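## Task

Use three of the four blocks to form the word "TEN": place them entirely on the mat in a straight line, near one another, so that, looking from the robot's base, the letters on their upper faces run left to right and none is upside down or turned. The remaining block must end up off the mat. The arrangement must hold without the robot supporting anything. Finish by releasing the gripper and pulling the arm away.

## Robot and tools

Robot: one Kinova Gen3 arm with seven revolute joints and a Robotiq 2F-85 parallel gripper on its wrist. There is only this one arm, so every command is a single list.

Scene frame: origin on the table surface straight under the arm's base, +z upward, +y to the left when facing along +x. The base may sit slightly tilted relative to the table. The goal word must read left to right as viewed from the base, i.e. letters progress toward -y when looking along +x, with the tops of the letters pointing away from the base.

execute_actions takes "actions", a list holding at most one item, plus optional "pictures" (true/false; images are included by default). Three forms:
- Empty list []: no command, just reports the current state.
- Motion: {"rows": [[...], ...], "steps": n}, n from 1 to 15 (default 15), each step lasting 1/30 s. Each row is used for one step; if rows run out, the last row keeps being applied.
- Wait: {"steps": n} with no rows, n up to 300; it returns once that many steps have elapsed since the previous result, counting the time you spent replying.
A rejected call does nothing to the robot.

Each row has exactly 10 numbers in this order: joint_1 (waist), joint_2 (shoulder), joint_3 (upper arm roll), joint_4 (elbow), joint_5 (forearm roll), joint_6 (wrist pitch), joint_7 (wrist roll), gripper position, gripper force_limit, gripper speed. The first seven are absolute target angles in radians, in the same convention as the Joint positions line, not offsets. Ranges: waist -6.283 to 6.283, shoulder -2.250 to 2.250, upper arm roll -6.283 to 6.283, elbow -2.580 to 2.580, forearm roll -6.283 to 6.283, wrist pitch -2.100 to 2.100, wrist roll -6.283 to 6.283. The true end stops may differ by up to 0.013 rad either way. A target beyond a range by more than 0.013 and farther out than the current angle gets the call refused; a target past the real stop is clipped to it, and the result may say "joint sent to its limit" (possibly referring to an earlier motion still running). Missing that line does not prove there is more room.

The controller keeps each joint's sent target within 0.304 rad of its measured angle (first four joints) or 0.266 rad (last three), and scales all targets back if they would move the gripper more than 70 mm from where it is. So large moves take several calls, joints move together and stop together, and the arm may not yet have arrived when a result returns. Between calls the arm keeps heading to the last row sent until it has nearly stopped.

Gripper numbers, each in [-1, 1], absolute settings: position +1 is wide open (85 mm), about -0.8 is pads touching, -1 closes until blocked. force_limit sets pad pressure: roughly 20 N at -1, 128 N at 0, 235 N at +1 on a 40 mm object. speed sets closing rate: roughly 20 mm/s at -1, 85 at 0, 150 at +1; faster closes squeeze somewhat harder. New force or speed only takes effect once position changes by at least 0.01, so open first if you want a gentler grip. Closing fingers push their tips about 13 mm farther from the wrist; leave that gap above the table.

Result lines: Joint positions and Joint velocities (rad, rad/s, column order); joint torques (offset and noisy; they change with contact or load). object_status: 0 moving, 1 blocked while opening, 2 blocked while closing (a grasp), 3 reached the commanded position or fully closed (a small item may still be in hand). To grasp, send -1 and hold it until status reads 2. position_measured is in counts: 3 open, about 78 for 60 mm, 130 for 40 mm, 180 for 20 mm, 230 pads together. "joint command not followed" means a clearance check altered or stopped targets; HELD flags steps where your row was partly or wholly not sent. MOTOR HOT appears at 60 °C; at 75 °C an OVER-TEMPERATURE FAULT lets the arm sag, so avoid holding loads for long. If contact torque hits a joint's load limit (48 N m for the first four, 30.2 for the last three, including held weight) the arm halts for 10 s and drops the rest of the call: do not press hard into the table or blocks.

zoom_image: "camera" is "cam_low" or "cam_wrist", "region" is [x0, y0, x1, y1] in pixels of that camera's latest 504x504 image, origin top-left, at most 504 pixels per side. It only shows a closer view. cam_low is fixed (calibration given in the session); cam_wrist rides on the wrist looking along the fingers.

read_manual(section="licences") only returns licence texts. finished_scene takes "scene", the number of the scene in progress; it ends and grades that scene irreversibly and gives the next task. Before calling it, open the gripper and lift away so the blocks stand on their own.

Occasional disturbances may pull on a held block or shove a loose one. Never knock or place anything off the table, and avoid dropping, slamming or hard collisions.

Each tool is called after "Call:" as name([rows], argument=value, ...), one row to a line, values as JSON.

## Session

Call:
execute_actions(actions=[])

Call:
zoom_image(camera="cam_low", region=[344, 200, 504, 360])

Scene clock: 0.00 s of 7600.00 s.
position_measured=3 object_status=3
Joint positions: [ 1.384  2.162 -0.065  0.235  2.245 -1.319  2.17 ]
Joint velocities: [ 0.    -0.001  0.     0.001 -0.    -0.     0.001]
Joint torques (N m, as the joint torque sensors report them, + toward a larger angle): no reading

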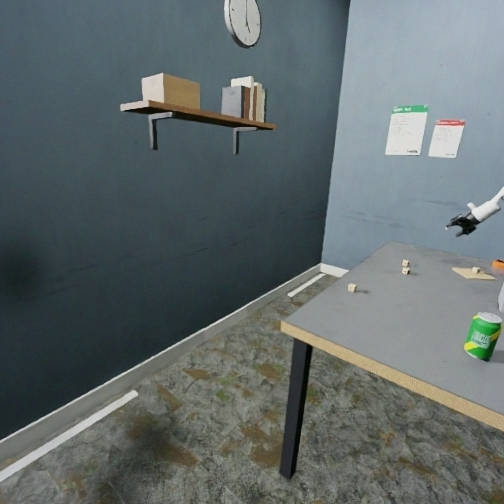

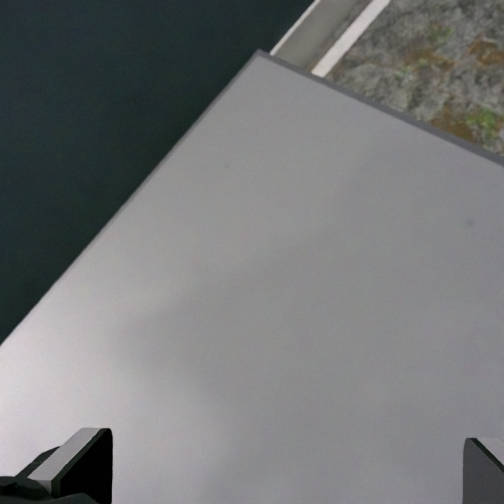

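Region (344, 200, 504, 360) of cam_low's 504x504 image, scaled by 3.150, with more detail than that image has.

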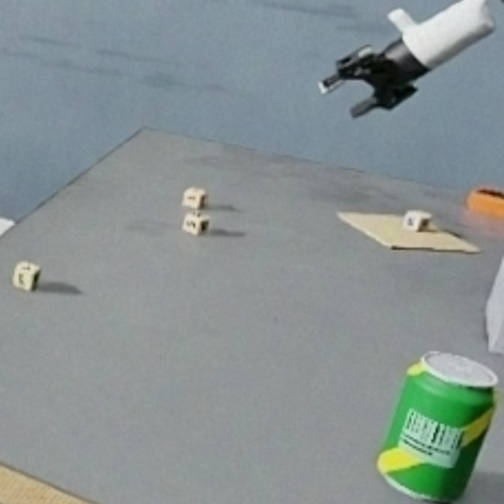

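Call:
execute_actions([
  {"rows":[[1.39,1.8,-0.15,0.6,2.6,-1.25,1.9,0.3,-0.5,0]],"steps":12},
], pictures=false)

Call:
execute_actions([
  {"rows":[[1.405,1.379,-0.3065,1.415,3.1416,-1.0845,1.571,0.3,-0.5,0]]},
], pictures=false)

Call:
execute_actions([
  {"steps":35},
])

Scene clock: 11.50 s of 7600.00 s.
position_measured=74 object_status=0
Joint positions: [ 1.389  1.867 -0.136  0.529  2.526 -1.262  1.946]
Joint velocities: [ 0.011 -0.739 -0.171  0.788  0.878  0.133 -0.543]
Joint torques (N m, as the joint torque sensors report them, + toward a larger angle): [  5.98 -20.8   -0.43  -9.14  -0.63   0.24  -0.01]
Steps of this call (steps 1 to 90: nothing new was sent; then 8.10 s passed at rest; steps 91 to 102: all 12 steps of this action). Readings (joint positions | what the end effector reports):
91: [1.384 2.160 -0.065 0.237 2.246 -1.318 2.170] | position_measured=3 object_status=0
92: [1.384 2.154 -0.066 0.243 2.251 -1.317 2.165] | position_measured=4 object_status=0
94: [1.385 2.125 -0.073 0.272 2.274 -1.311 2.142] | position_measured=15 object_status=0
98: [1.387 2.001 -0.105 0.394 2.380 -1.285 2.042] | position_measured=44 object_status=0
102: the state above

Scene clock: 12.00 s of 7600.00 s.
position_measured=91 object_status=3
Joint positions: [ 1.403  1.441 -0.29   1.056  2.989 -1.104  1.613]
Joint velocities: [ 0.009 -0.301 -0.094  0.981  0.673  0.106 -0.227]
Joint torques (N m, as the joint torque sensors report them, + toward a larger angle): [  6.08 -17.85   0.19  -9.86   0.15   0.71   0.05]
Steps of this call (steps 1 to 15: all 15 steps of this action). Readings (joint positions | what the end effector reports):
1: [1.389 1.842 -0.142 0.555 2.554 -1.257 1.928] | position_measured=81 object_status=0
2: [1.390 1.814 -0.148 0.586 2.582 -1.250 1.908] | position_measured=86 object_status=0
4: [1.393 1.746 -0.172 0.654 2.641 -1.227 1.854] | position_measured=90 object_status=0
8: [1.399 1.605 -0.236 0.795 2.765 -1.160 1.734] | position_measured=91 object_status=0
15: the state above

Scene clock: 13.17 s of 7600.00 s.
position_measured=91 object_status=3
Joint positions: [ 1.405  1.379 -0.307  1.415  3.142 -1.084  1.571]
Joint velocities: [-0.001  0.001 -0.    -0.001  0.001  0.     0.002]
Joint torques (N m, as the joint torque sensors report them, + toward a larger angle): [  5.57 -18.17   0.48  -8.93   0.3   -0.15   0.06]
Steps of this call (steps 1 to 30: the robot went on to your last target; steps 31 to 35: nothing new was sent). Readings (joint positions | what the end effector reports):
1: [1.403 1.432 -0.292 1.088 3.010 -1.101 1.606] | position_measured=91 object_status=3
2: [1.403 1.425 -0.294 1.119 3.027 -1.098 1.601] | position_measured=91 object_status=3
4: [1.404 1.415 -0.297 1.180 3.053 -1.095 1.594] | position_measured=91 object_status=3
8: [1.404 1.397 -0.302 1.299 3.098 -1.090 1.582] | position_measured=91 object_status=3
35: the state above
The arm was judged still, so your last target was given up. Only a new action makes it travel on or press farther. Fingers that are still opening or closing keep moving.

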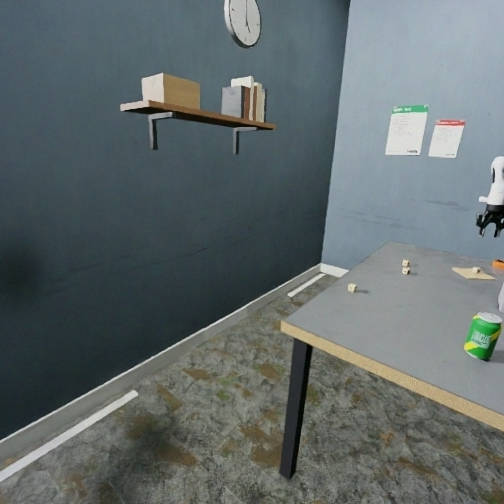

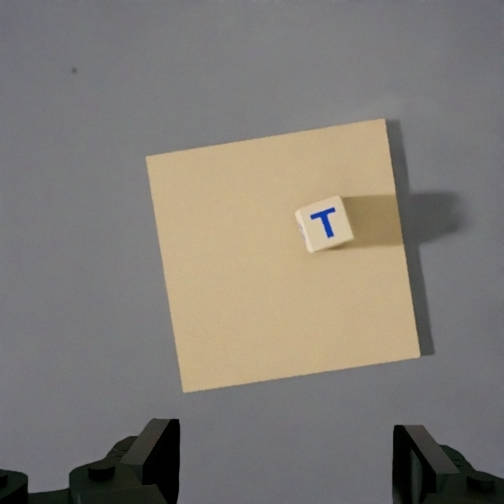

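Call:
execute_actions([
  {"rows":[[1.3326,1.7077,-0.28,1.263,3.1416,-0.901,1.955,0.3,-0.5,0]]},
], pictures=false)

Call:
execute_actions([
  {"steps":18},
])

Scene clock: 21.57 s of 7600.00 s.
position_measured=91 object_status=3
Joint positions: [ 1.337  1.687 -0.281  1.272  3.142 -0.911  1.93 ]
Joint velocities: [-0.074  0.355  0.035 -0.161  0.001  0.214  0.551]
Joint torques (N m, as the joint torque sensors report them, + toward a larger angle): [  7.46 -26.52   0.52  -8.48   0.37  -0.7   -0.04]
Steps of this call (steps 1 to 90: nothing new was sent; then 4.90 s passed at rest; steps 91 to 105: all 15 steps of this action). Readings (joint positions | what the end effector reports):
91: [1.405 1.380 -0.306 1.414 3.142 -1.084 1.572] | position_measured=91 object_status=3
92: [1.403 1.387 -0.306 1.411 3.142 -1.081 1.576] | position_measured=91 object_status=3
94: [1.396 1.416 -0.304 1.397 3.141 -1.065 1.599] | position_measured=91 object_status=3
98: [1.372 1.523 -0.295 1.347 3.142 -1.005 1.700] | position_measured=91 object_status=3
105: the state above

Scene clock: 22.17 s of 7600.00 s.
position_measured=91 object_status=3
Joint positions: [ 1.333  1.708 -0.28   1.263  3.142 -0.901  1.955]
Joint velocities: [ 0.001  0.001 -0.    -0.002  0.002 -0.    -0.   ]
Joint torques (N m, as the joint torque sensors report them, + toward a larger angle): [  6.43 -22.09   0.76  -8.32   0.61  -0.07  -0.04]
Steps of this call (steps 1 to 18: the robot went on to your last target). Readings (joint positions | what the end effector reports):
1: [1.335 1.696 -0.280 1.268 3.142 -0.905 1.945] | position_measured=91 object_status=3
2: [1.334 1.701 -0.280 1.266 3.142 -0.902 1.952] | position_measured=91 object_status=3
4: [1.334 1.703 -0.280 1.264 3.142 -0.901 1.955] | position_measured=91 object_status=3
8: [1.333 1.706 -0.280 1.263 3.142 -0.901 1.955] | position_measured=91 object_status=3
18: the state above

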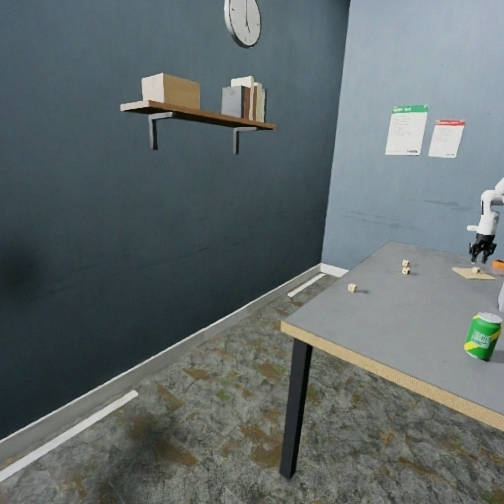

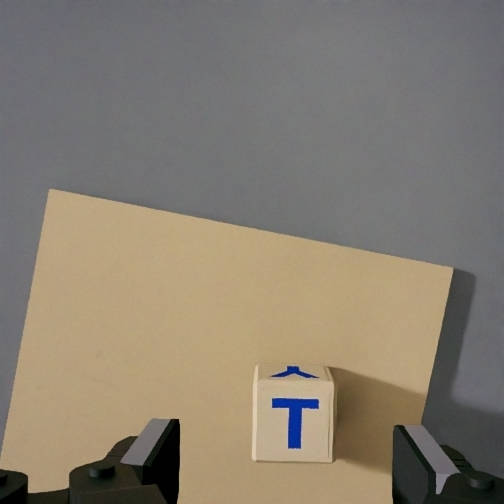

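Call:
execute_actions([
  {"rows":[[1.322,1.744,-0.282,1.268,3.1416,-0.86,1.955,0.3,-0.5,0],[1.322,1.744,-0.282,1.268,3.1416,-0.86,1.955,0.3,-0.5,0],[1.322,1.744,-0.282,1.268,3.1416,-0.86,1.955,0.3,-0.5,0],[1.311,1.781,-0.284,1.269,3.1416,-0.8184,1.955,0.3,-0.5,0]],"steps":11},
], pictures=false)

Call:
execute_actions([
  {"rows":[[1.311,1.781,-0.284,1.269,3.1416,-0.8184,1.955,-1,-0.7,0]]},
], pictures=false)

Call:
execute_actions([
  {"steps":5},
])

Call:
execute_actions([
  {"rows":[[1.32,1.753,-0.282,1.268,3.1416,-0.85,1.955,-1,-0.7,0],[1.32,1.753,-0.282,1.268,3.1416,-0.85,1.955,-1,-0.7,0],[1.32,1.753,-0.282,1.268,3.1416,-0.85,1.955,-1,-0.7,0],[1.32,1.753,-0.282,1.268,3.1416,-0.85,1.955,-1,-0.7,0],[1.261,1.698,-0.337,1.368,3.1416,-0.784,1.704,-1,-0.7,0]]},
], pictures=false)

Call:
execute_actions([
  {"rows":[[1.261,1.698,-0.337,1.368,3.1416,-0.784,1.704,-1,-0.7,0],[1.259,1.704,-0.337,1.368,3.1416,-0.777,1.704,-1,-0.7,0],[1.259,1.704,-0.337,1.368,3.1416,-0.777,1.704,-1,-0.7,0],[1.2565,1.71,-0.3375,1.3685,3.1416,-0.7705,1.704,-1,-0.7,0],[1.2565,1.71,-0.3375,1.3685,3.1416,-0.7705,1.704,-1,-0.7,0],[1.2545,1.715,-0.338,1.3687,3.1416,-0.765,1.704,-1,-0.7,0],[1.2545,1.715,-0.338,1.3687,3.1416,-0.765,1.704,-1,-0.7,0],[1.2525,1.72,-0.338,1.3687,3.1416,-0.7595,1.704,-1,-0.7,0]]},
])

Scene clock: 37.93 s of 7600.00 s.
position_measured=91 object_status=3
Joint positions: [ 1.312  1.779 -0.284  1.27   3.142 -0.819  1.955]
Joint velocities: [-0.005  0.012  0.001 -0.01   0.     0.011 -0.001]
Joint torques (N m, as the joint torque sensors report them, + toward a larger angle): [  6.32 -21.76   1.15  -7.38   0.16  -0.44  -0.04]
Steps of this call (steps 1 to 15: the robot went on to your last target; steps 16 to 90: nothing new was sent; then 12.40 s passed at rest; steps 91 to 101: all 11 steps of this action). Readings (joint positions | what the end effector reports):
91: [1.332 1.709 -0.280 1.263 3.142 -0.900 1.955] | position_measured=91 object_status=3
92: [1.330 1.715 -0.280 1.263 3.142 -0.894 1.955] | position_measured=91 object_status=3
94: [1.324 1.737 -0.281 1.265 3.142 -0.871 1.955] | position_measured=91 object_status=3
98: [1.313 1.776 -0.284 1.270 3.142 -0.824 1.955] | position_measured=91 object_status=3
101: the state above

Scene clock: 38.43 s of 7600.00 s.
position_measured=169 object_status=0
Joint positions: [ 1.311  1.781 -0.284  1.269  3.142 -0.818  1.955]
Joint velocities: [ 0.     0.001 -0.    -0.     0.001  0.001  0.   ]
Joint torques (N m, as the joint torque sensors report them, + toward a larger angle): [  6.4  -21.83   0.56  -7.18   0.5   -0.27   0.14]
Steps of this call (steps 1 to 15: all 15 steps of this action). Readings (joint positions | what the end effector reports):
1: [1.311 1.780 -0.284 1.269 3.142 -0.819 1.955] | position_measured=91 object_status=0
2: [1.311 1.780 -0.284 1.269 3.142 -0.818 1.955] | position_measured=92 object_status=0
4: [1.311 1.780 -0.284 1.269 3.142 -0.818 1.955] | position_measured=103 object_status=0
8: [1.311 1.781 -0.284 1.269 3.142 -0.818 1.955] | position_measured=131 object_status=0
15: the state above

Scene clock: 38.60 s of 7600.00 s.
position_measured=169 object_status=2
Joint positions: [ 1.311  1.781 -0.284  1.269  3.142 -0.818  1.955]
Joint velocities: [-0.001 -0.     0.     0.001  0.     0.     0.   ]
Joint torques (N m, as the joint torque sensors report them, + toward a larger angle): [  6.6  -21.7    0.82  -7.31   0.18  -0.41   0.01]
Steps of this call (steps 1 to 5: the robot went on to your last target). Readings (joint positions | what the end effector reports):
1: [1.311 1.781 -0.284 1.269 3.142 -0.818 1.955] | position_measured=169 object_status=0
2: [1.311 1.781 -0.284 1.269 3.142 -0.818 1.955] | position_measured=169 object_status=0
4: [1.311 1.781 -0.284 1.269 3.142 -0.818 1.955] | position_measured=169 object_status=2
5: the state above

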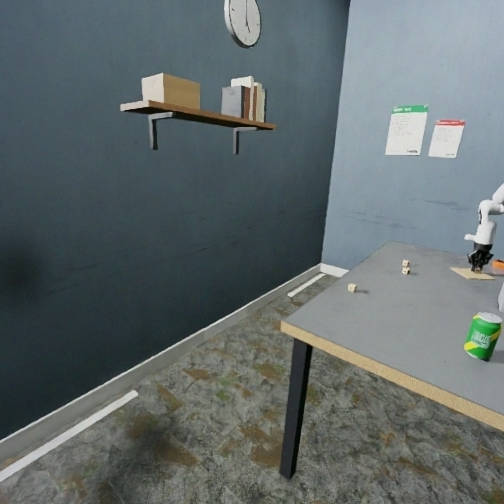

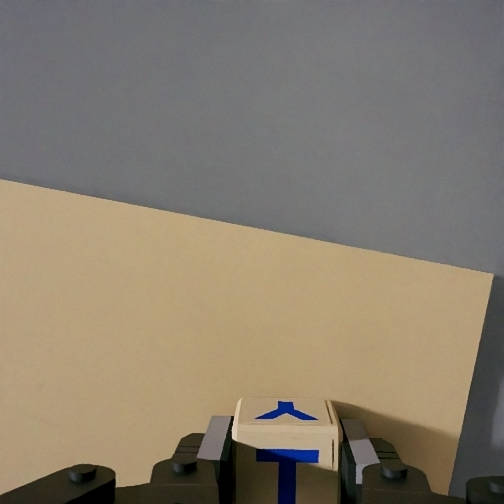

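Scene clock: 39.10 s of 7600.00 s.
position_measured=169 object_status=2
Joint positions: [ 1.263  1.701 -0.34   1.367  3.141 -0.785  1.705]
Joint velocities: [-0.011 -0.007  0.017  0.025  0.011  0.019 -0.044]
Joint torques (N m, as the joint torque sensors report them, + toward a larger angle): [  8.6  -21.08   1.79  -8.     0.87  -0.42  -0.1 ]
Steps of this call (steps 1 to 15: all 15 steps of this action). Readings (joint positions | what the end effector reports):
1: [1.312 1.779 -0.284 1.269 3.142 -0.819 1.955] | position_measured=169 object_status=2
2: [1.314 1.774 -0.284 1.270 3.142 -0.825 1.955] | position_measured=169 object_status=2
4: [1.318 1.758 -0.282 1.269 3.142 -0.843 1.955] | position_measured=169 object_status=2
8: [1.303 1.732 -0.293 1.293 3.142 -0.833 1.893] | position_measured=169 object_status=2
15: the state above

Scene clock: 39.60 s of 7600.00 s.
position_measured=169 object_status=2
Joint positions: [ 1.253  1.72  -0.338  1.369  3.142 -0.76   1.704]
Joint velocities: [-0.002  0.003  0.    -0.001  0.     0.001 -0.001]
Joint torques (N m, as the joint torque sensors report them, + toward a larger angle): [  7.19 -20.62   0.7   -7.11   0.48  -0.35   0.16]
Steps of this call (steps 1 to 15: all 15 steps of this action). Readings (joint positions | what the end effector reports):
1: [1.262 1.700 -0.339 1.367 3.141 -0.784 1.704] | position_measured=169 object_status=2
2: [1.262 1.701 -0.338 1.368 3.141 -0.783 1.704] | position_measured=169 object_status=2
4: [1.260 1.705 -0.337 1.368 3.142 -0.778 1.704] | position_measured=169 object_status=2
8: [1.255 1.714 -0.338 1.369 3.142 -0.766 1.704] | position_measured=169 object_status=2
15: the state above

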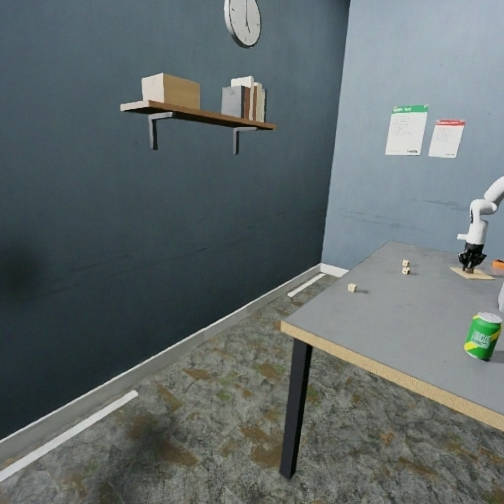

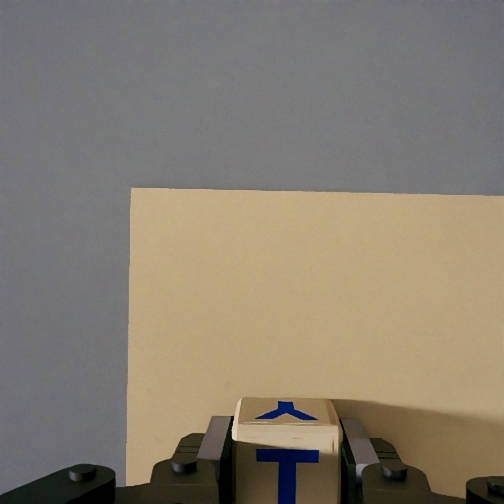

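Call:
execute_actions([
  {"rows":[[1.2515,1.723,-0.338,1.3687,3.1416,-0.756,1.704,-1,-0.7,0],[1.2515,1.723,-0.338,1.3687,3.1416,-0.756,1.704,-1,-0.7,0],[1.2515,1.723,-0.338,1.3687,3.1416,-0.756,1.704,-1,-0.7,0],[1.2515,1.723,-0.338,1.3687,3.1416,-0.756,1.704,-1,-0.7,0],[1.2515,1.723,-0.338,1.3687,3.1416,-0.756,1.704,0.3,-0.5,0]],"steps":12},
], pictures=false)

Call:
execute_actions([
  {"rows":[[1.285,1.63,-0.333,1.36,3.1416,-0.86,1.704,0.3,-0.5,0],[1.285,1.63,-0.333,1.36,3.1416,-0.86,1.704,0.3,-0.5,0],[1.285,1.63,-0.333,1.36,3.1416,-0.86,1.704,0.3,-0.5,0],[1.285,1.63,-0.333,1.36,3.1416,-0.86,1.704,0.3,-0.5,0],[1.285,1.63,-0.333,1.36,3.1416,-0.86,1.704,0.3,-0.5,0],[1.285,1.63,-0.333,1.36,3.1416,-0.86,1.704,0.3,-0.5,0],[1.0103,1.3136,-0.662,1.1685,3.1416,-1.2047,1.571,0.3,-0.5,0]]},
], pictures=false)

Call:
execute_actions([
  {"steps":32},
])

Scene clock: 46.77 s of 7600.00 s.
position_measured=128 object_status=0
Joint positions: [ 1.252  1.723 -0.338  1.369  3.142 -0.756  1.704]
Joint velocities: [ 0.     0.001 -0.     0.     0.002 -0.    -0.001]
Joint torques (N m, as the joint torque sensors report them, + toward a larger angle): [  7.47 -20.97   0.72  -7.02   0.16  -0.01  -0.05]
Steps of this call (steps 1 to 15: the robot went on to your last target; steps 16 to 150: nothing new was sent; then 1.77 s passed at rest; steps 151 to 162: all 12 steps of this action). Readings (joint positions | what the end effector reports):
151: [1.252 1.721 -0.338 1.369 3.142 -0.759 1.704] | position_measured=169 object_status=2
152: [1.252 1.722 -0.338 1.368 3.142 -0.758 1.704] | position_measured=169 object_status=2
154: [1.252 1.722 -0.338 1.369 3.142 -0.757 1.704] | position_measured=169 object_status=2
158: [1.252 1.722 -0.338 1.369 3.142 -0.756 1.704] | position_measured=157 object_status=0
162: the state above

Scene clock: 47.27 s of 7600.00 s.
position_measured=91 object_status=3
Joint positions: [ 1.187  1.519 -0.442  1.291  3.142 -0.963  1.658]
Joint velocities: [-0.398 -0.467 -0.492 -0.284  0.003 -0.532 -0.197]
Joint torques (N m, as the joint torque sensors report them, + toward a larger angle): [  9.63 -19.53   0.65  -8.01   0.34  -0.48   0.03]
Steps of this call (steps 1 to 15: all 15 steps of this action). Readings (joint positions | what the end effector reports):
1: [1.252 1.722 -0.338 1.369 3.142 -0.757 1.704] | position_measured=121 object_status=0
2: [1.254 1.717 -0.338 1.369 3.142 -0.762 1.704] | position_measured=113 object_status=0
4: [1.264 1.690 -0.337 1.368 3.142 -0.790 1.704] | position_measured=99 object_status=0
8: [1.278 1.627 -0.335 1.357 3.142 -0.859 1.702] | position_measured=92 object_status=0
15: the state above

Scene clock: 48.33 s of 7600.00 s.
position_measured=91 object_status=3
Joint positions: [ 1.01   1.314 -0.662  1.168  3.142 -1.205  1.571]
Joint velocities: [-0.     0.001  0.    -0.    -0.002 -0.     0.   ]
Joint torques (N m, as the joint torque sensors report them, + toward a larger angle): [ 13.23 -17.05   0.54  -9.46   0.44  -0.29   0.13]
Steps of this call (steps 1 to 30: the robot went on to your last target; steps 31 to 32: nothing new was sent). Readings (joint positions | what the end effector reports):
1: [1.173 1.503 -0.458 1.281 3.143 -0.981 1.651] | position_measured=91 object_status=3
2: [1.160 1.488 -0.475 1.272 3.142 -0.999 1.644] | position_measured=91 object_status=3
4: [1.134 1.457 -0.508 1.253 3.142 -1.036 1.631] | position_measured=91 object_status=3
8: [1.080 1.395 -0.575 1.216 3.142 -1.108 1.605] | position_measured=91 object_status=3
32: the state above
The arm was judged still, so your last target was given up. Only a new action makes it travel on or press farther. Fingers that are still opening or closing keep moving.

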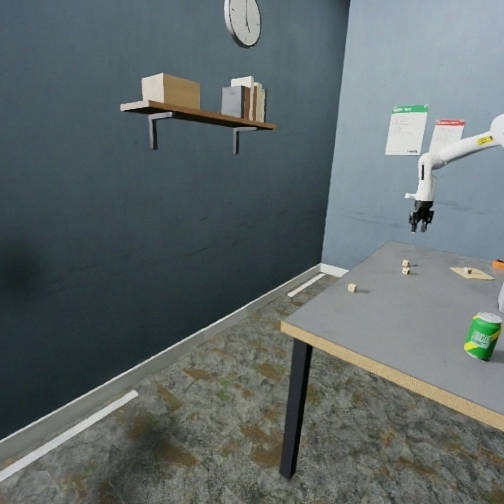

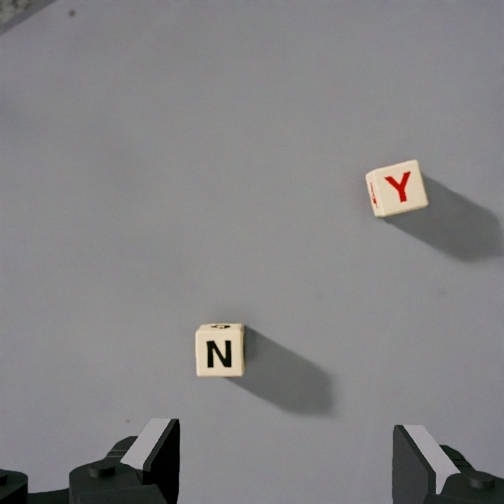

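Call:
execute_actions([
  {"rows":[[0.8585,1.428,-0.672,1.329,3.1416,-0.862,1.554,0.3,-0.5,0]]},
], pictures=false)

Call:
execute_actions([
  {"steps":14},
])

Scene clock: 54.00 s of 7600.00 s.
position_measured=91 object_status=3
Joint positions: [ 0.861  1.427 -0.673  1.329  3.141 -0.863  1.554]
Joint velocities: [-0.019  0.009  0.013 -0.004  0.004  0.03  -0.   ]
Joint torques (N m, as the joint torque sensors report them, + toward a larger angle): [ 14.53 -17.84   0.1   -8.07   0.19  -0.31   0.25]
Steps of this call (steps 1 to 90: nothing new was sent; then 2.17 s passed at rest; steps 91 to 105: all 15 steps of this action). Readings (joint positions | what the end effector reports):
91: [1.009 1.314 -0.662 1.169 3.142 -1.203 1.571] | position_measured=91 object_status=3
92: [1.004 1.318 -0.661 1.173 3.142 -1.195 1.570] | position_measured=91 object_status=3
94: [0.977 1.338 -0.662 1.199 3.142 -1.150 1.568] | position_measured=91 object_status=3
98: [0.912 1.387 -0.668 1.270 3.142 -1.003 1.560] | position_measured=91 object_status=3
105: the state above

Scene clock: 54.47 s of 7600.00 s.
position_measured=91 object_status=3
Joint positions: [ 0.859  1.428 -0.672  1.329  3.142 -0.862  1.554]
Joint velocities: [ 0.     0.     0.     0.001 -0.002 -0.    -0.001]
Joint torques (N m, as the joint torque sensors report them, + toward a larger angle): [ 14.15 -17.16   0.37  -7.56   0.43  -0.21   0.13]
Steps of this call (steps 1 to 14: the robot went on to your last target). Readings (joint positions | what the end effector reports):
1: [0.860 1.427 -0.672 1.329 3.142 -0.862 1.554] | position_measured=91 object_status=3
2: [0.860 1.427 -0.672 1.329 3.142 -0.862 1.554] | position_measured=91 object_status=3
4: [0.859 1.428 -0.672 1.329 3.142 -0.862 1.554] | position_measured=91 object_status=3
8: [0.859 1.428 -0.672 1.329 3.142 -0.862 1.554] | position_measured=91 object_status=3
14: the state above

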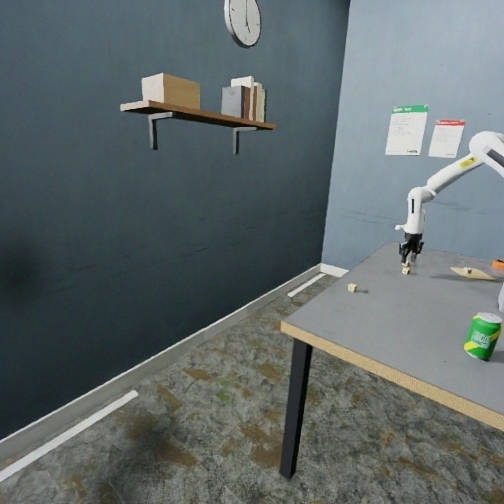

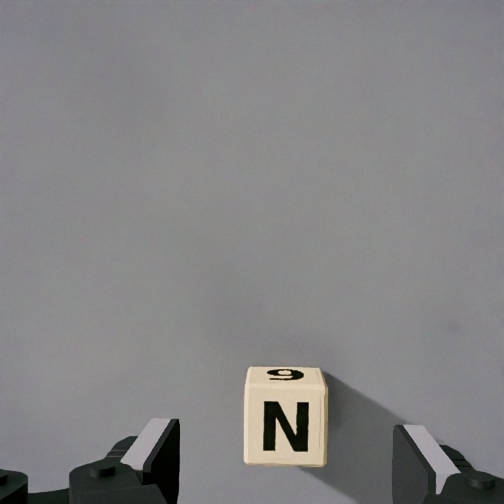

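Call:
execute_actions([
  {"rows":[[0.836,1.456,-0.669,1.333,3.1416,-0.823,1.554,0.3,-0.5,0],[0.836,1.456,-0.669,1.333,3.1416,-0.823,1.554,0.3,-0.5,0],[0.836,1.456,-0.669,1.333,3.1416,-0.823,1.554,0.3,-0.5,0],[0.814,1.484,-0.6667,1.3354,3.1416,-0.7843,1.554,0.3,-0.5,0]],"steps":10},
], pictures=false)

Call:
execute_actions([
  {"rows":[[0.814,1.484,-0.6667,1.3354,3.1416,-0.7843,1.554,-1,-0.7,0]]},
], pictures=false)

Call:
execute_actions([
  {"steps":5},
], pictures=false)

Call:
execute_actions([
  {"rows":[[0.89,1.39,-0.675,1.32,3.1416,-0.92,1.554,-1,-0.7,0],[0.89,1.39,-0.675,1.32,3.1416,-0.92,1.554,-1,-0.7,0],[0.89,1.39,-0.675,1.32,3.1416,-0.92,1.554,-1,-0.7,0],[0.89,1.39,-0.675,1.32,3.1416,-0.92,1.554,-1,-0.7,0],[0.89,1.39,-0.675,1.32,3.1416,-0.92,1.554,-1,-0.7,0],[0.89,1.39,-0.675,1.32,3.1416,-0.92,1.554,-1,-0.7,0],[1.12,1.48,-0.48,1.31,3.1416,-0.95,1.68,-1,-0.7,0]]},
], pictures=false)

Call:
execute_actions([
  {"rows":[[1.12,1.48,-0.48,1.31,3.1416,-0.95,1.68,-1,-0.7,0],[1.12,1.48,-0.48,1.31,3.1416,-0.95,1.68,-1,-0.7,0],[1.12,1.48,-0.48,1.31,3.1416,-0.95,1.68,-1,-0.7,0],[1.367,1.64,-0.266,1.303,3.1416,-0.93,1.805,-1,-0.7,0]]},
], pictures=false)

Call:
execute_actions([
  {"steps":18},
])

Scene clock: 63.13 s of 7600.00 s.
position_measured=91 object_status=3
Joint positions: [ 0.816  1.482 -0.667  1.336  3.142 -0.785  1.554]
Joint velocities: [-0.012  0.012  0.002 -0.011  0.     0.019  0.002]
Joint torques (N m, as the joint torque sensors report them, + toward a larger angle): [ 14.31 -17.32   0.71  -6.98   0.37   0.1   -0.16]
Steps of this call (steps 1 to 15: the robot went on to your last target; steps 16 to 90: nothing new was sent; then 5.33 s passed at rest; steps 91 to 100: all 10 steps of this action). Readings (joint positions | what the end effector reports):
91: [0.857 1.429 -0.672 1.329 3.142 -0.861 1.554] | position_measured=91 object_status=3
92: [0.852 1.435 -0.671 1.329 3.142 -0.853 1.554] | position_measured=91 object_status=3
94: [0.838 1.453 -0.670 1.332 3.142 -0.830 1.554] | position_measured=91 object_status=3
98: [0.817 1.481 -0.667 1.336 3.142 -0.788 1.554] | position_measured=91 object_status=3
100: the state above

Scene clock: 63.63 s of 7600.00 s.
position_measured=169 object_status=0
Joint positions: [ 0.814  1.484 -0.667  1.335  3.142 -0.784  1.554]
Joint velocities: [-0.002  0.002 -0.     0.002  0.001  0.001  0.002]
Joint torques (N m, as the joint torque sensors report them, + toward a larger angle): [ 14.65 -17.68   0.93  -6.76   0.48  -0.15   0.33]
Steps of this call (steps 1 to 15: all 15 steps of this action). Readings (joint positions | what the end effector reports):
1: [0.815 1.483 -0.667 1.336 3.142 -0.785 1.554] | position_measured=91 object_status=0
2: [0.815 1.483 -0.667 1.336 3.142 -0.784 1.554] | position_measured=92 object_status=0
4: [0.815 1.483 -0.667 1.335 3.142 -0.784 1.554] | position_measured=103 object_status=0
8: [0.814 1.484 -0.667 1.335 3.142 -0.784 1.554] | position_measured=131 object_status=0
15: the state above

Scene clock: 63.80 s of 7600.00 s.
position_measured=169 object_status=2
Joint positions: [ 0.814  1.484 -0.667  1.335  3.142 -0.784  1.554]
Joint velocities: [-0.    -0.001 -0.     0.     0.001  0.    -0.   ]
Joint torques (N m, as the joint torque sensors report them, + toward a larger angle): [ 14.4  -17.55   0.32  -6.99   0.44  -0.08   0.03]
Steps of this call (steps 1 to 5: the robot went on to your last target). Readings (joint positions | what the end effector reports):
1: [0.814 1.484 -0.667 1.335 3.142 -0.784 1.554] | position_measured=169 object_status=0
2: [0.814 1.484 -0.667 1.335 3.142 -0.784 1.554] | position_measured=169 object_status=0
4: [0.814 1.484 -0.667 1.335 3.142 -0.784 1.554] | position_measured=169 object_status=2
5: the state above

Scene clock: 64.30 s of 7600.00 s.
position_measured=169 object_status=2
Joint positions: [ 1.025  1.44  -0.566  1.313  3.141 -0.932  1.625]
Joint velocities: [ 0.551  0.23   0.493 -0.025 -0.003 -0.104  0.316]
Joint torques (N m, as the joint torque sensors report them, + toward a larger angle): [ 12.75 -18.18   0.88  -7.65   0.17  -0.51   0.06]
Steps of this call (steps 1 to 15: all 15 steps of this action). Readings (joint positions | what the end effector reports):
1: [0.815 1.482 -0.667 1.335 3.142 -0.786 1.554] | position_measured=169 object_status=2
2: [0.820 1.477 -0.667 1.336 3.142 -0.793 1.554] | position_measured=169 object_status=2
4: [0.844 1.448 -0.670 1.333 3.142 -0.832 1.554] | position_measured=169 object_status=2
8: [0.899 1.396 -0.674 1.320 3.140 -0.912 1.556] | position_measured=169 object_status=2
15: the state above

Scene clock: 64.80 s of 7600.00 s.
position_measured=169 object_status=2
Joint positions: [ 1.304  1.6   -0.321  1.304  3.142 -0.933  1.772]
Joint velocities: [ 0.576  0.363  0.506 -0.013  0.002  0.032  0.296]
Joint torques (N m, as the joint torque sensors report them, + toward a larger angle): [  6.97 -20.65   0.86  -7.58   0.46  -0.37  -0.13]
Steps of this call (steps 1 to 15: all 15 steps of this action). Readings (joint positions | what the end effector reports):
1: [1.044 1.448 -0.550 1.312 3.141 -0.935 1.636] | position_measured=169 object_status=2
2: [1.062 1.455 -0.533 1.312 3.141 -0.939 1.647] | position_measured=169 object_status=2
4: [1.096 1.470 -0.500 1.310 3.142 -0.945 1.666] | position_measured=169 object_status=2
8: [1.171 1.516 -0.438 1.307 3.142 -0.941 1.704] | position_measured=169 object_status=2
15: the state above

Scene clock: 65.40 s of 7600.00 s.
position_measured=169 object_status=2
Joint positions: [ 1.367  1.64  -0.266  1.303  3.142 -0.93   1.805]
Joint velocities: [ 0.001  0.    -0.    -0.    -0.     0.001  0.   ]
Joint torques (N m, as the joint torque sensors report them, + toward a larger angle): [  6.3  -21.36   0.9   -8.14   0.43  -0.04  -0.21]
Steps of this call (steps 1 to 18: the robot went on to your last target). Readings (joint positions | what the end effector reports):
1: [1.323 1.611 -0.304 1.303 3.142 -0.932 1.782] | position_measured=169 object_status=2
2: [1.339 1.622 -0.288 1.303 3.142 -0.931 1.791] | position_measured=169 object_status=2
4: [1.358 1.634 -0.267 1.303 3.143 -0.930 1.802] | position_measured=169 object_status=2
8: [1.364 1.639 -0.265 1.303 3.142 -0.930 1.805] | position_measured=169 object_status=2
18: the state above

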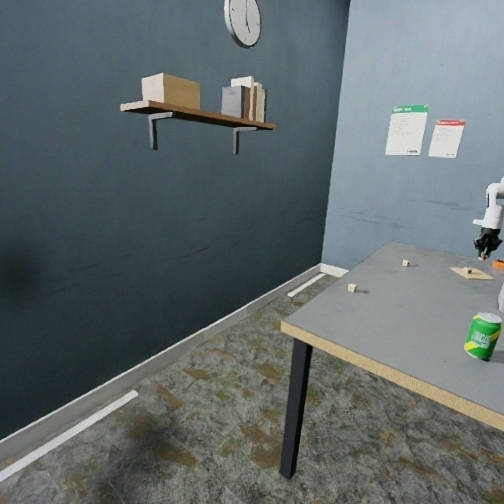

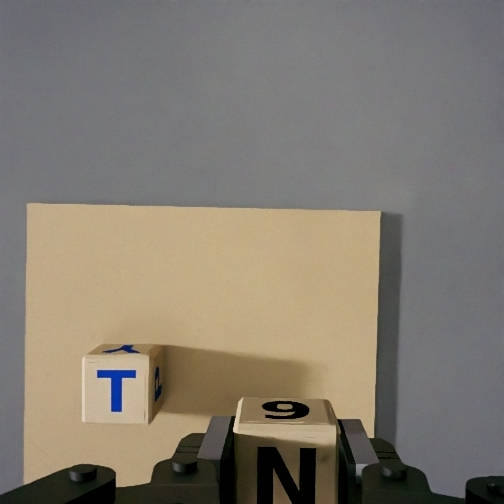

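Call:
execute_actions([
  {"rows":[[1.353,1.686,-0.268,1.314,3.1416,-0.877,1.805,-1,-0.7,0],[1.353,1.686,-0.268,1.314,3.1416,-0.877,1.805,-1,-0.7,0],[1.353,1.686,-0.268,1.314,3.1416,-0.877,1.805,-1,-0.7,0],[1.341,1.726,-0.27,1.319,3.1416,-0.832,1.805,-1,-0.7,0],[1.341,1.726,-0.27,1.319,3.1416,-0.832,1.805,-1,-0.7,0],[1.341,1.726,-0.27,1.319,3.1416,-0.832,1.805,-1,-0.7,0],[1.336,1.745,-0.271,1.32,3.1416,-0.81,1.805,-1,-0.7,0],[1.336,1.745,-0.271,1.32,3.1416,-0.81,1.805,-1,-0.7,0],[1.336,1.745,-0.271,1.32,3.1416,-0.81,1.805,-1,-0.7,0],[1.3335,1.753,-0.2715,1.32,3.1416,-0.801,1.805,-1,-0.7,0],[1.3335,1.753,-0.2715,1.32,3.1416,-0.801,1.805,-1,-0.7,0],[1.332,1.758,-0.272,1.32,3.1416,-0.796,1.805,-1,-0.7,0],[1.332,1.758,-0.272,1.32,3.1416,-0.796,1.805,-1,-0.7,0],[1.331,1.762,-0.272,1.32,3.1416,-0.7915,1.805,-1,-0.7,0]]},
], pictures=false)

Call:
execute_actions([
  {"steps":8},
])

Scene clock: 72.80 s of 7600.00 s.
position_measured=169 object_status=2
Joint positions: [ 1.332  1.758 -0.272  1.32   3.142 -0.795  1.805]
Joint velocities: [-0.012  0.042 -0.    -0.01  -0.001  0.045 -0.001]
Joint torques (N m, as the joint torque sensors report them, + toward a larger angle): [  6.05 -21.55   0.72  -6.83   0.37  -0.14   0.01]
Steps of this call (steps 1 to 15: the robot went on to your last target; steps 16 to 90: nothing new was sent; then 3.90 s passed at rest; steps 91 to 105: all 15 steps of this action). Readings (joint positions | what the end effector reports):
91: [1.367 1.641 -0.266 1.303 3.142 -0.929 1.805] | position_measured=169 object_status=2
92: [1.365 1.647 -0.266 1.303 3.142 -0.923 1.805] | position_measured=169 object_status=2
94: [1.357 1.672 -0.267 1.308 3.142 -0.895 1.805] | position_measured=169 object_status=2
98: [1.342 1.724 -0.270 1.318 3.142 -0.834 1.805] | position_measured=169 object_status=2
105: the state above

Scene clock: 73.07 s of 7600.00 s.
position_measured=169 object_status=2
Joint positions: [ 1.332  1.758 -0.272  1.32   3.142 -0.793  1.805]
Joint velocities: [ 0.     0.     0.     0.    -0.002  0.    -0.   ]
Joint torques (N m, as the joint torque sensors report them, + toward a larger angle): [  5.59 -18.45   0.85  -7.11   0.51   0.54   0.03]
Steps of this call (steps 1 to 8: the robot went on to your last target). Readings (joint positions | what the end effector reports):
1: [1.332 1.758 -0.272 1.320 3.142 -0.794 1.805] | position_measured=169 object_status=2
2: [1.332 1.758 -0.272 1.320 3.142 -0.793 1.805] | position_measured=169 object_status=2
4: [1.332 1.758 -0.272 1.319 3.142 -0.793 1.805] | position_measured=169 object_status=2
8: the state above

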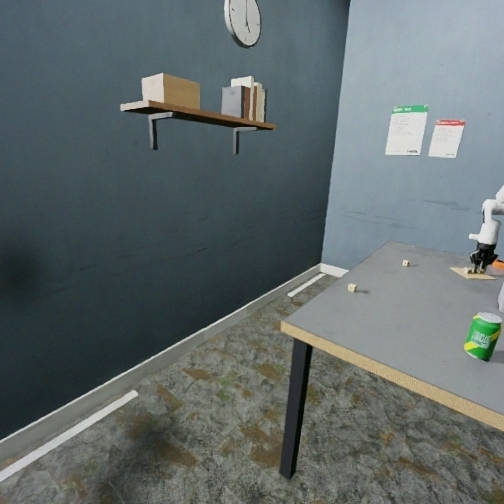

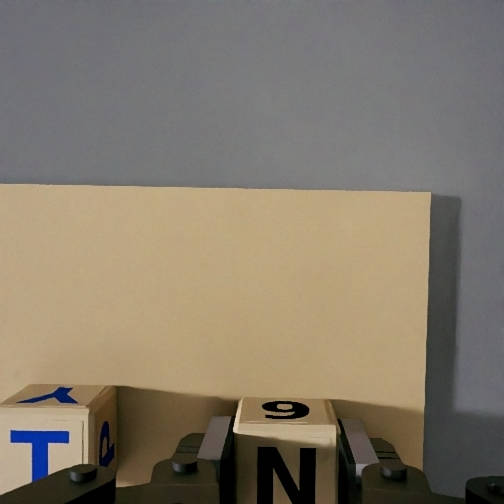

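Call:
execute_actions([
  {"rows":[[1.332,1.7575,-0.272,1.32,3.1416,-0.796,1.805,0,-0.5,0],[1.332,1.7575,-0.272,1.32,3.1416,-0.796,1.805,0,-0.5,0],[1.332,1.7575,-0.272,1.32,3.1416,-0.796,1.805,0,-0.5,0],[1.332,1.7575,-0.272,1.32,3.1416,-0.796,1.805,0,-0.5,0],[1.332,1.7575,-0.272,1.32,3.1416,-0.796,1.805,0,-0.5,0],[1.332,1.7575,-0.272,1.32,3.1416,-0.796,1.805,0,-0.5,0],[1.332,1.7575,-0.272,1.32,3.1416,-0.796,1.805,0,-0.5,0],[1.367,1.64,-0.266,1.303,3.1416,-0.93,1.805,0,-0.5,0]],"steps":14},
], pictures=false)

Call:
execute_actions([
  {"rows":[[1.0103,1.3136,-0.662,1.1685,3.1416,-1.2047,1.571,0.3,-0.5,0]]},
], pictures=false)

Call:
execute_actions([
  {"rows":[[0.639,0.9257,-1.041,1.1685,3.1416,-1.2047,1.571,0.3,-0.5,0]]},
], pictures=false)

Call:
execute_actions([
  {"steps":40},
])

Scene clock: 80.97 s of 7600.00 s.
position_measured=129 object_status=0
Joint positions: [ 1.36   1.662 -0.267  1.306  3.142 -0.903  1.805]
Joint velocities: [ 0.117 -0.412  0.029 -0.106  0.001 -0.516  0.   ]
Joint torques (N m, as the joint torque sensors report them, + toward a larger angle): [  4.74 -14.13   0.93  -5.48   0.27  -0.15   0.05]
Steps of this call (steps 1 to 15: the robot went on to your last target; steps 16 to 90: nothing new was sent; then 4.43 s passed at rest; steps 91 to 104: all 14 steps of this action). Readings (joint positions | what the end effector reports):
91: [1.332 1.757 -0.272 1.320 3.142 -0.793 1.805] | position_measured=169 object_status=0
92: [1.332 1.756 -0.272 1.320 3.142 -0.794 1.805] | position_measured=168 object_status=0
94: [1.332 1.756 -0.272 1.320 3.142 -0.796 1.805] | position_measured=158 object_status=0
98: [1.333 1.756 -0.272 1.320 3.142 -0.797 1.805] | position_measured=133 object_status=0
104: the state above

Scene clock: 81.47 s of 7600.00 s.
position_measured=91 object_status=0
Joint positions: [ 1.167  1.454 -0.476  1.224  3.142 -1.085  1.672]
Joint velocities: [-0.442 -0.398 -0.524 -0.159 -0.001 -0.335 -0.284]
Joint torques (N m, as the joint torque sensors report them, + toward a larger angle): [ 10.33 -18.61   0.93  -9.12   0.4   -0.6    0.24]
Steps of this call (steps 1 to 15: all 15 steps of this action). Readings (joint positions | what the end effector reports):
1: [1.363 1.649 -0.267 1.303 3.142 -0.918 1.805] | position_measured=129 object_status=0
2: [1.360 1.637 -0.268 1.300 3.143 -0.930 1.802] | position_measured=127 object_status=0
4: [1.339 1.609 -0.286 1.288 3.144 -0.954 1.785] | position_measured=117 object_status=0
8: [1.271 1.548 -0.354 1.262 3.142 -1.006 1.739] | position_measured=94 object_status=0
15: the state above

Scene clock: 81.97 s of 7600.00 s.
position_measured=91 object_status=3
Joint positions: [ 0.932  1.218 -0.715  1.189  3.142 -1.156  1.612]
Joint velocities: [-0.462 -0.464 -0.463 -0.038 -0.002 -0.079 -0.068]
Joint torques (N m, as the joint torque sensors report them, + toward a larger angle): [ 14.03 -15.49   0.37  -8.85   0.82  -0.27  -0.06]
Steps of this call (steps 1 to 15: all 15 steps of this action). Readings (joint positions | what the end effector reports):
1: [1.152 1.440 -0.494 1.219 3.142 -1.096 1.663] | position_measured=91 object_status=0
2: [1.136 1.424 -0.510 1.215 3.142 -1.104 1.656] | position_measured=91 object_status=0
4: [1.104 1.391 -0.542 1.210 3.142 -1.115 1.646] | position_measured=91 object_status=3
8: [1.041 1.327 -0.605 1.201 3.142 -1.133 1.631] | position_measured=91 object_status=3
15: the state above

Scene clock: 83.30 s of 7600.00 s.
position_measured=91 object_status=3
Joint positions: [ 0.639  0.926 -1.041  1.168  3.142 -1.205  1.571]
Joint velocities: [ 0.001 -0.     0.    -0.     0.     0.     0.002]
Joint torques (N m, as the joint torque sensors report them, + toward a larger angle): [ 15.58 -10.92   0.19  -9.26   0.47  -0.2    0.09]
Steps of this call (steps 1 to 40: the robot went on to your last target). Readings (joint positions | what the end effector reports):
1: [0.916 1.202 -0.730 1.188 3.142 -1.158 1.609] | position_measured=91 object_status=3
2: [0.902 1.188 -0.746 1.187 3.142 -1.161 1.607] | position_measured=91 object_status=3
4: [0.873 1.159 -0.778 1.185 3.142 -1.165 1.603] | position_measured=91 object_status=3
8: [0.817 1.103 -0.841 1.180 3.142 -1.175 1.596] | position_measured=91 object_status=3
40: the state above

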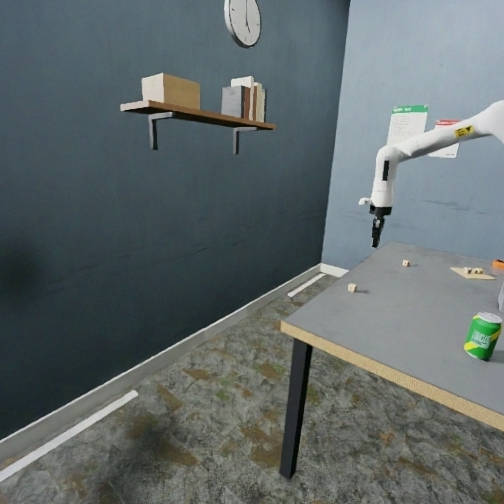

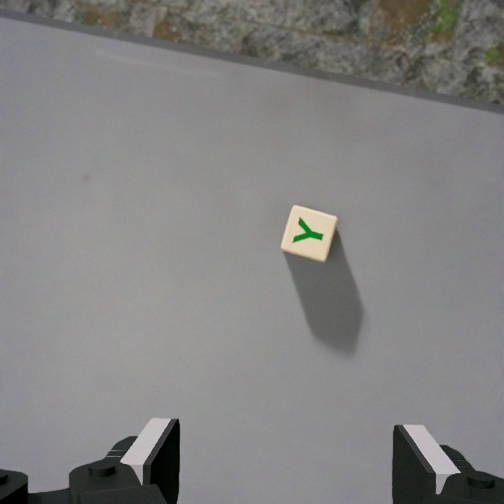

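Both show Y on top; E must be on a side.

Call:
zoom_image(camera="cam_low", region=[337, 273, 367, 303])

Call:
zoom_image(camera="cam_low", region=[391, 248, 421, 278])

Region (337, 273, 367, 303) of cam_low's 504x504 image, scaled by 16.800, with more detail than that image has.

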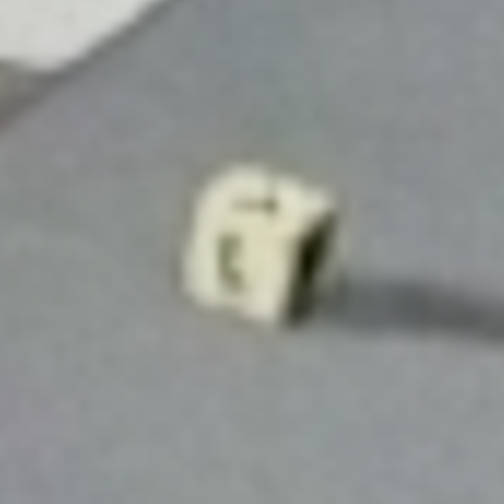

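Region (391, 248, 421, 278) of cam_low's 504x504 image, scaled by 16.800, with more detail than that image has.

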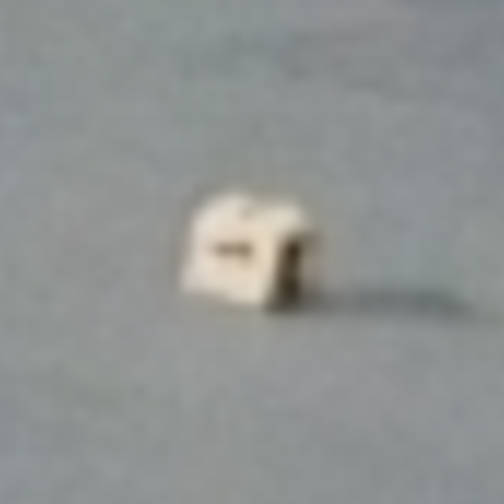

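Call:
execute_actions([
  {"rows":[[0.3453,1.125,-0.874,1.0,3.1416,-1.0537,2.927,0.3,-0.5,0]]},
], pictures=false)

Call:
execute_actions([
  {"steps":30},
])

Scene clock: 93.20 s of 7600.00 s.
position_measured=91 object_status=3
Joint positions: [ 0.382  1.101 -0.893  1.02   3.142 -1.071  1.987]
Joint velocities: [-0.246  0.168  0.142 -0.145  0.001  0.129  1.215]
Joint torques (N m, as the joint torque sensors report them, + toward a larger angle): [ 19.22 -16.99   0.2   -8.96   0.06  -0.57   0.1 ]
Steps of this call (steps 1 to 15: the robot went on to your last target; steps 16 to 90: nothing new was sent; then 6.40 s passed at rest; steps 91 to 105: all 15 steps of this action). Readings (joint positions | what the end effector reports):
91: [0.637 0.927 -1.041 1.168 3.142 -1.204 1.572] | position_measured=91 object_status=3
92: [0.631 0.931 -1.038 1.164 3.142 -1.202 1.576] | position_measured=91 object_status=3
94: [0.600 0.951 -1.023 1.147 3.141 -1.189 1.600] | position_measured=91 object_status=3
98: [0.499 1.020 -0.965 1.090 3.141 -1.136 1.708] | position_measured=91 object_status=3
105: the state above

Scene clock: 94.20 s of 7600.00 s.
position_measured=91 object_status=3
Joint positions: [ 0.345  1.125 -0.874  1.     3.142 -1.054  2.927]
Joint velocities: [ 0.    -0.001  0.     0.     0.     0.    -0.001]
Joint torques (N m, as the joint torque sensors report them, + toward a larger angle): [ 17.69 -15.46   0.36  -8.66   0.24  -0.51   0.06]
Steps of this call (steps 1 to 30: the robot went on to your last target). Readings (joint positions | what the end effector reports):
1: [0.375 1.106 -0.889 1.016 3.142 -1.067 2.028] | position_measured=91 object_status=3
2: [0.369 1.110 -0.885 1.013 3.142 -1.064 2.068] | position_measured=91 object_status=3
4: [0.360 1.116 -0.881 1.008 3.142 -1.060 2.150] | position_measured=91 object_status=3
8: [0.351 1.121 -0.876 1.003 3.142 -1.056 2.312] | position_measured=91 object_status=3
30: the state above

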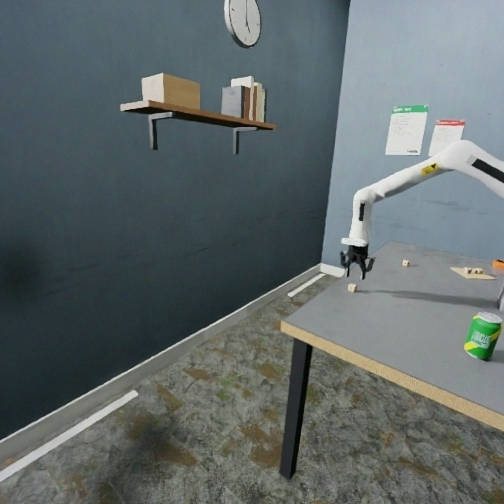

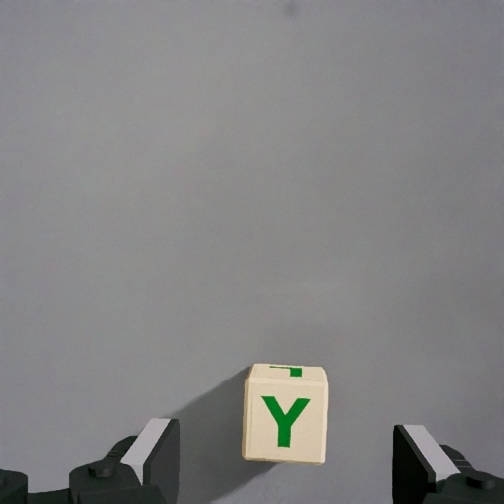

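Call:
execute_actions([
  {"rows":[[0.3453,1.125,-0.874,1.0,3.1416,-1.0537,5.28,0.3,-0.5,0]]},
], pictures=false)

Call:
execute_actions([
  {"steps":50},
])

Call:
zoom_image(camera="cam_wrist", region=[200, 330, 374, 504])

Scene clock: 98.20 s of 7600.00 s.
position_measured=91 object_status=3
Joint positions: [ 0.345  1.125 -0.874  1.     3.142 -1.054  3.433]
Joint velocities: [-0.001  0.     0.    -0.    -0.    -0.001  1.216]
Joint torques (N m, as the joint torque sensors report them, + toward a larger angle): [ 17.64 -16.06   0.68  -8.37   0.42  -0.44  -0.09]
Steps of this call (steps 1 to 15: the robot went on to your last target; steps 16 to 90: nothing new was sent; then 0.50 s passed at rest; steps 91 to 105: all 15 steps of this action). Readings (joint positions | what the end effector reports):
91: [0.345 1.125 -0.874 1.000 3.142 -1.054 2.929] | position_measured=91 object_status=3
92: [0.345 1.125 -0.874 1.000 3.142 -1.054 2.938] | position_measured=91 object_status=3
94: [0.345 1.125 -0.874 1.000 3.142 -1.054 2.989] | position_measured=91 object_status=3
98: [0.345 1.125 -0.874 1.000 3.142 -1.054 3.148] | position_measured=91 object_status=3
105: the state above

Scene clock: 99.87 s of 7600.00 s.
position_measured=91 object_status=3
Joint positions: [ 0.345  1.125 -0.874  1.     3.142 -1.054  5.28 ]
Joint velocities: [ 0.    -0.001 -0.     0.001 -0.    -0.001  0.002]
Joint torques (N m, as the joint torque sensors report them, + toward a larger angle): [ 17.8  -16.     0.41  -8.39   0.39  -0.3    0.27]
Steps of this call (steps 1 to 50: the robot went on to your last target). Readings (joint positions | what the end effector reports):
1: [0.345 1.125 -0.874 1.000 3.142 -1.054 3.473] | position_measured=91 object_status=3
2: [0.345 1.125 -0.874 1.000 3.142 -1.054 3.514] | position_measured=91 object_status=3
4: [0.345 1.125 -0.874 1.000 3.142 -1.054 3.595] | position_measured=91 object_status=3
8: [0.345 1.125 -0.874 1.000 3.142 -1.054 3.758] | position_measured=91 object_status=3
50: the state above

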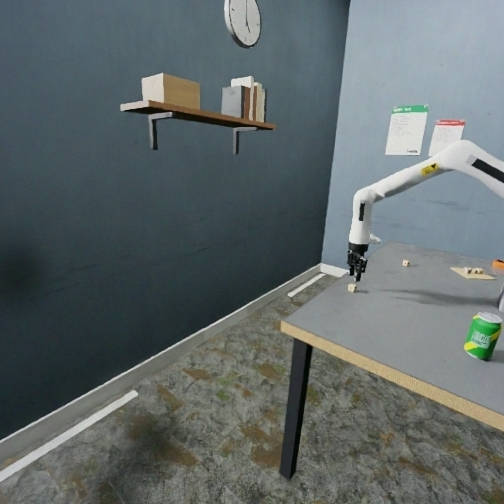

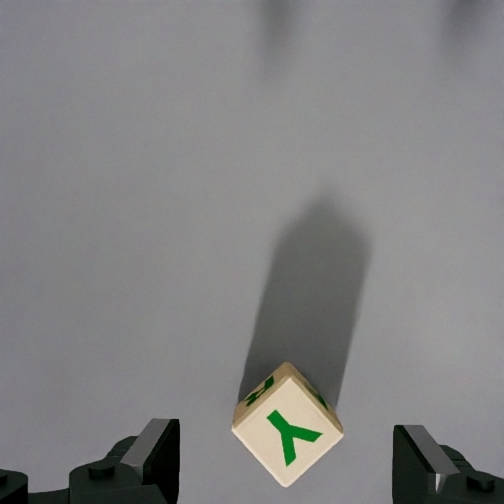

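Region (200, 330, 374, 504) of cam_wrist's 504x504 image, scaled by 2.897.

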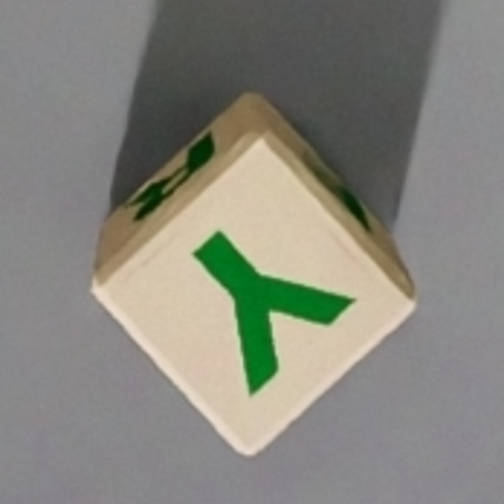

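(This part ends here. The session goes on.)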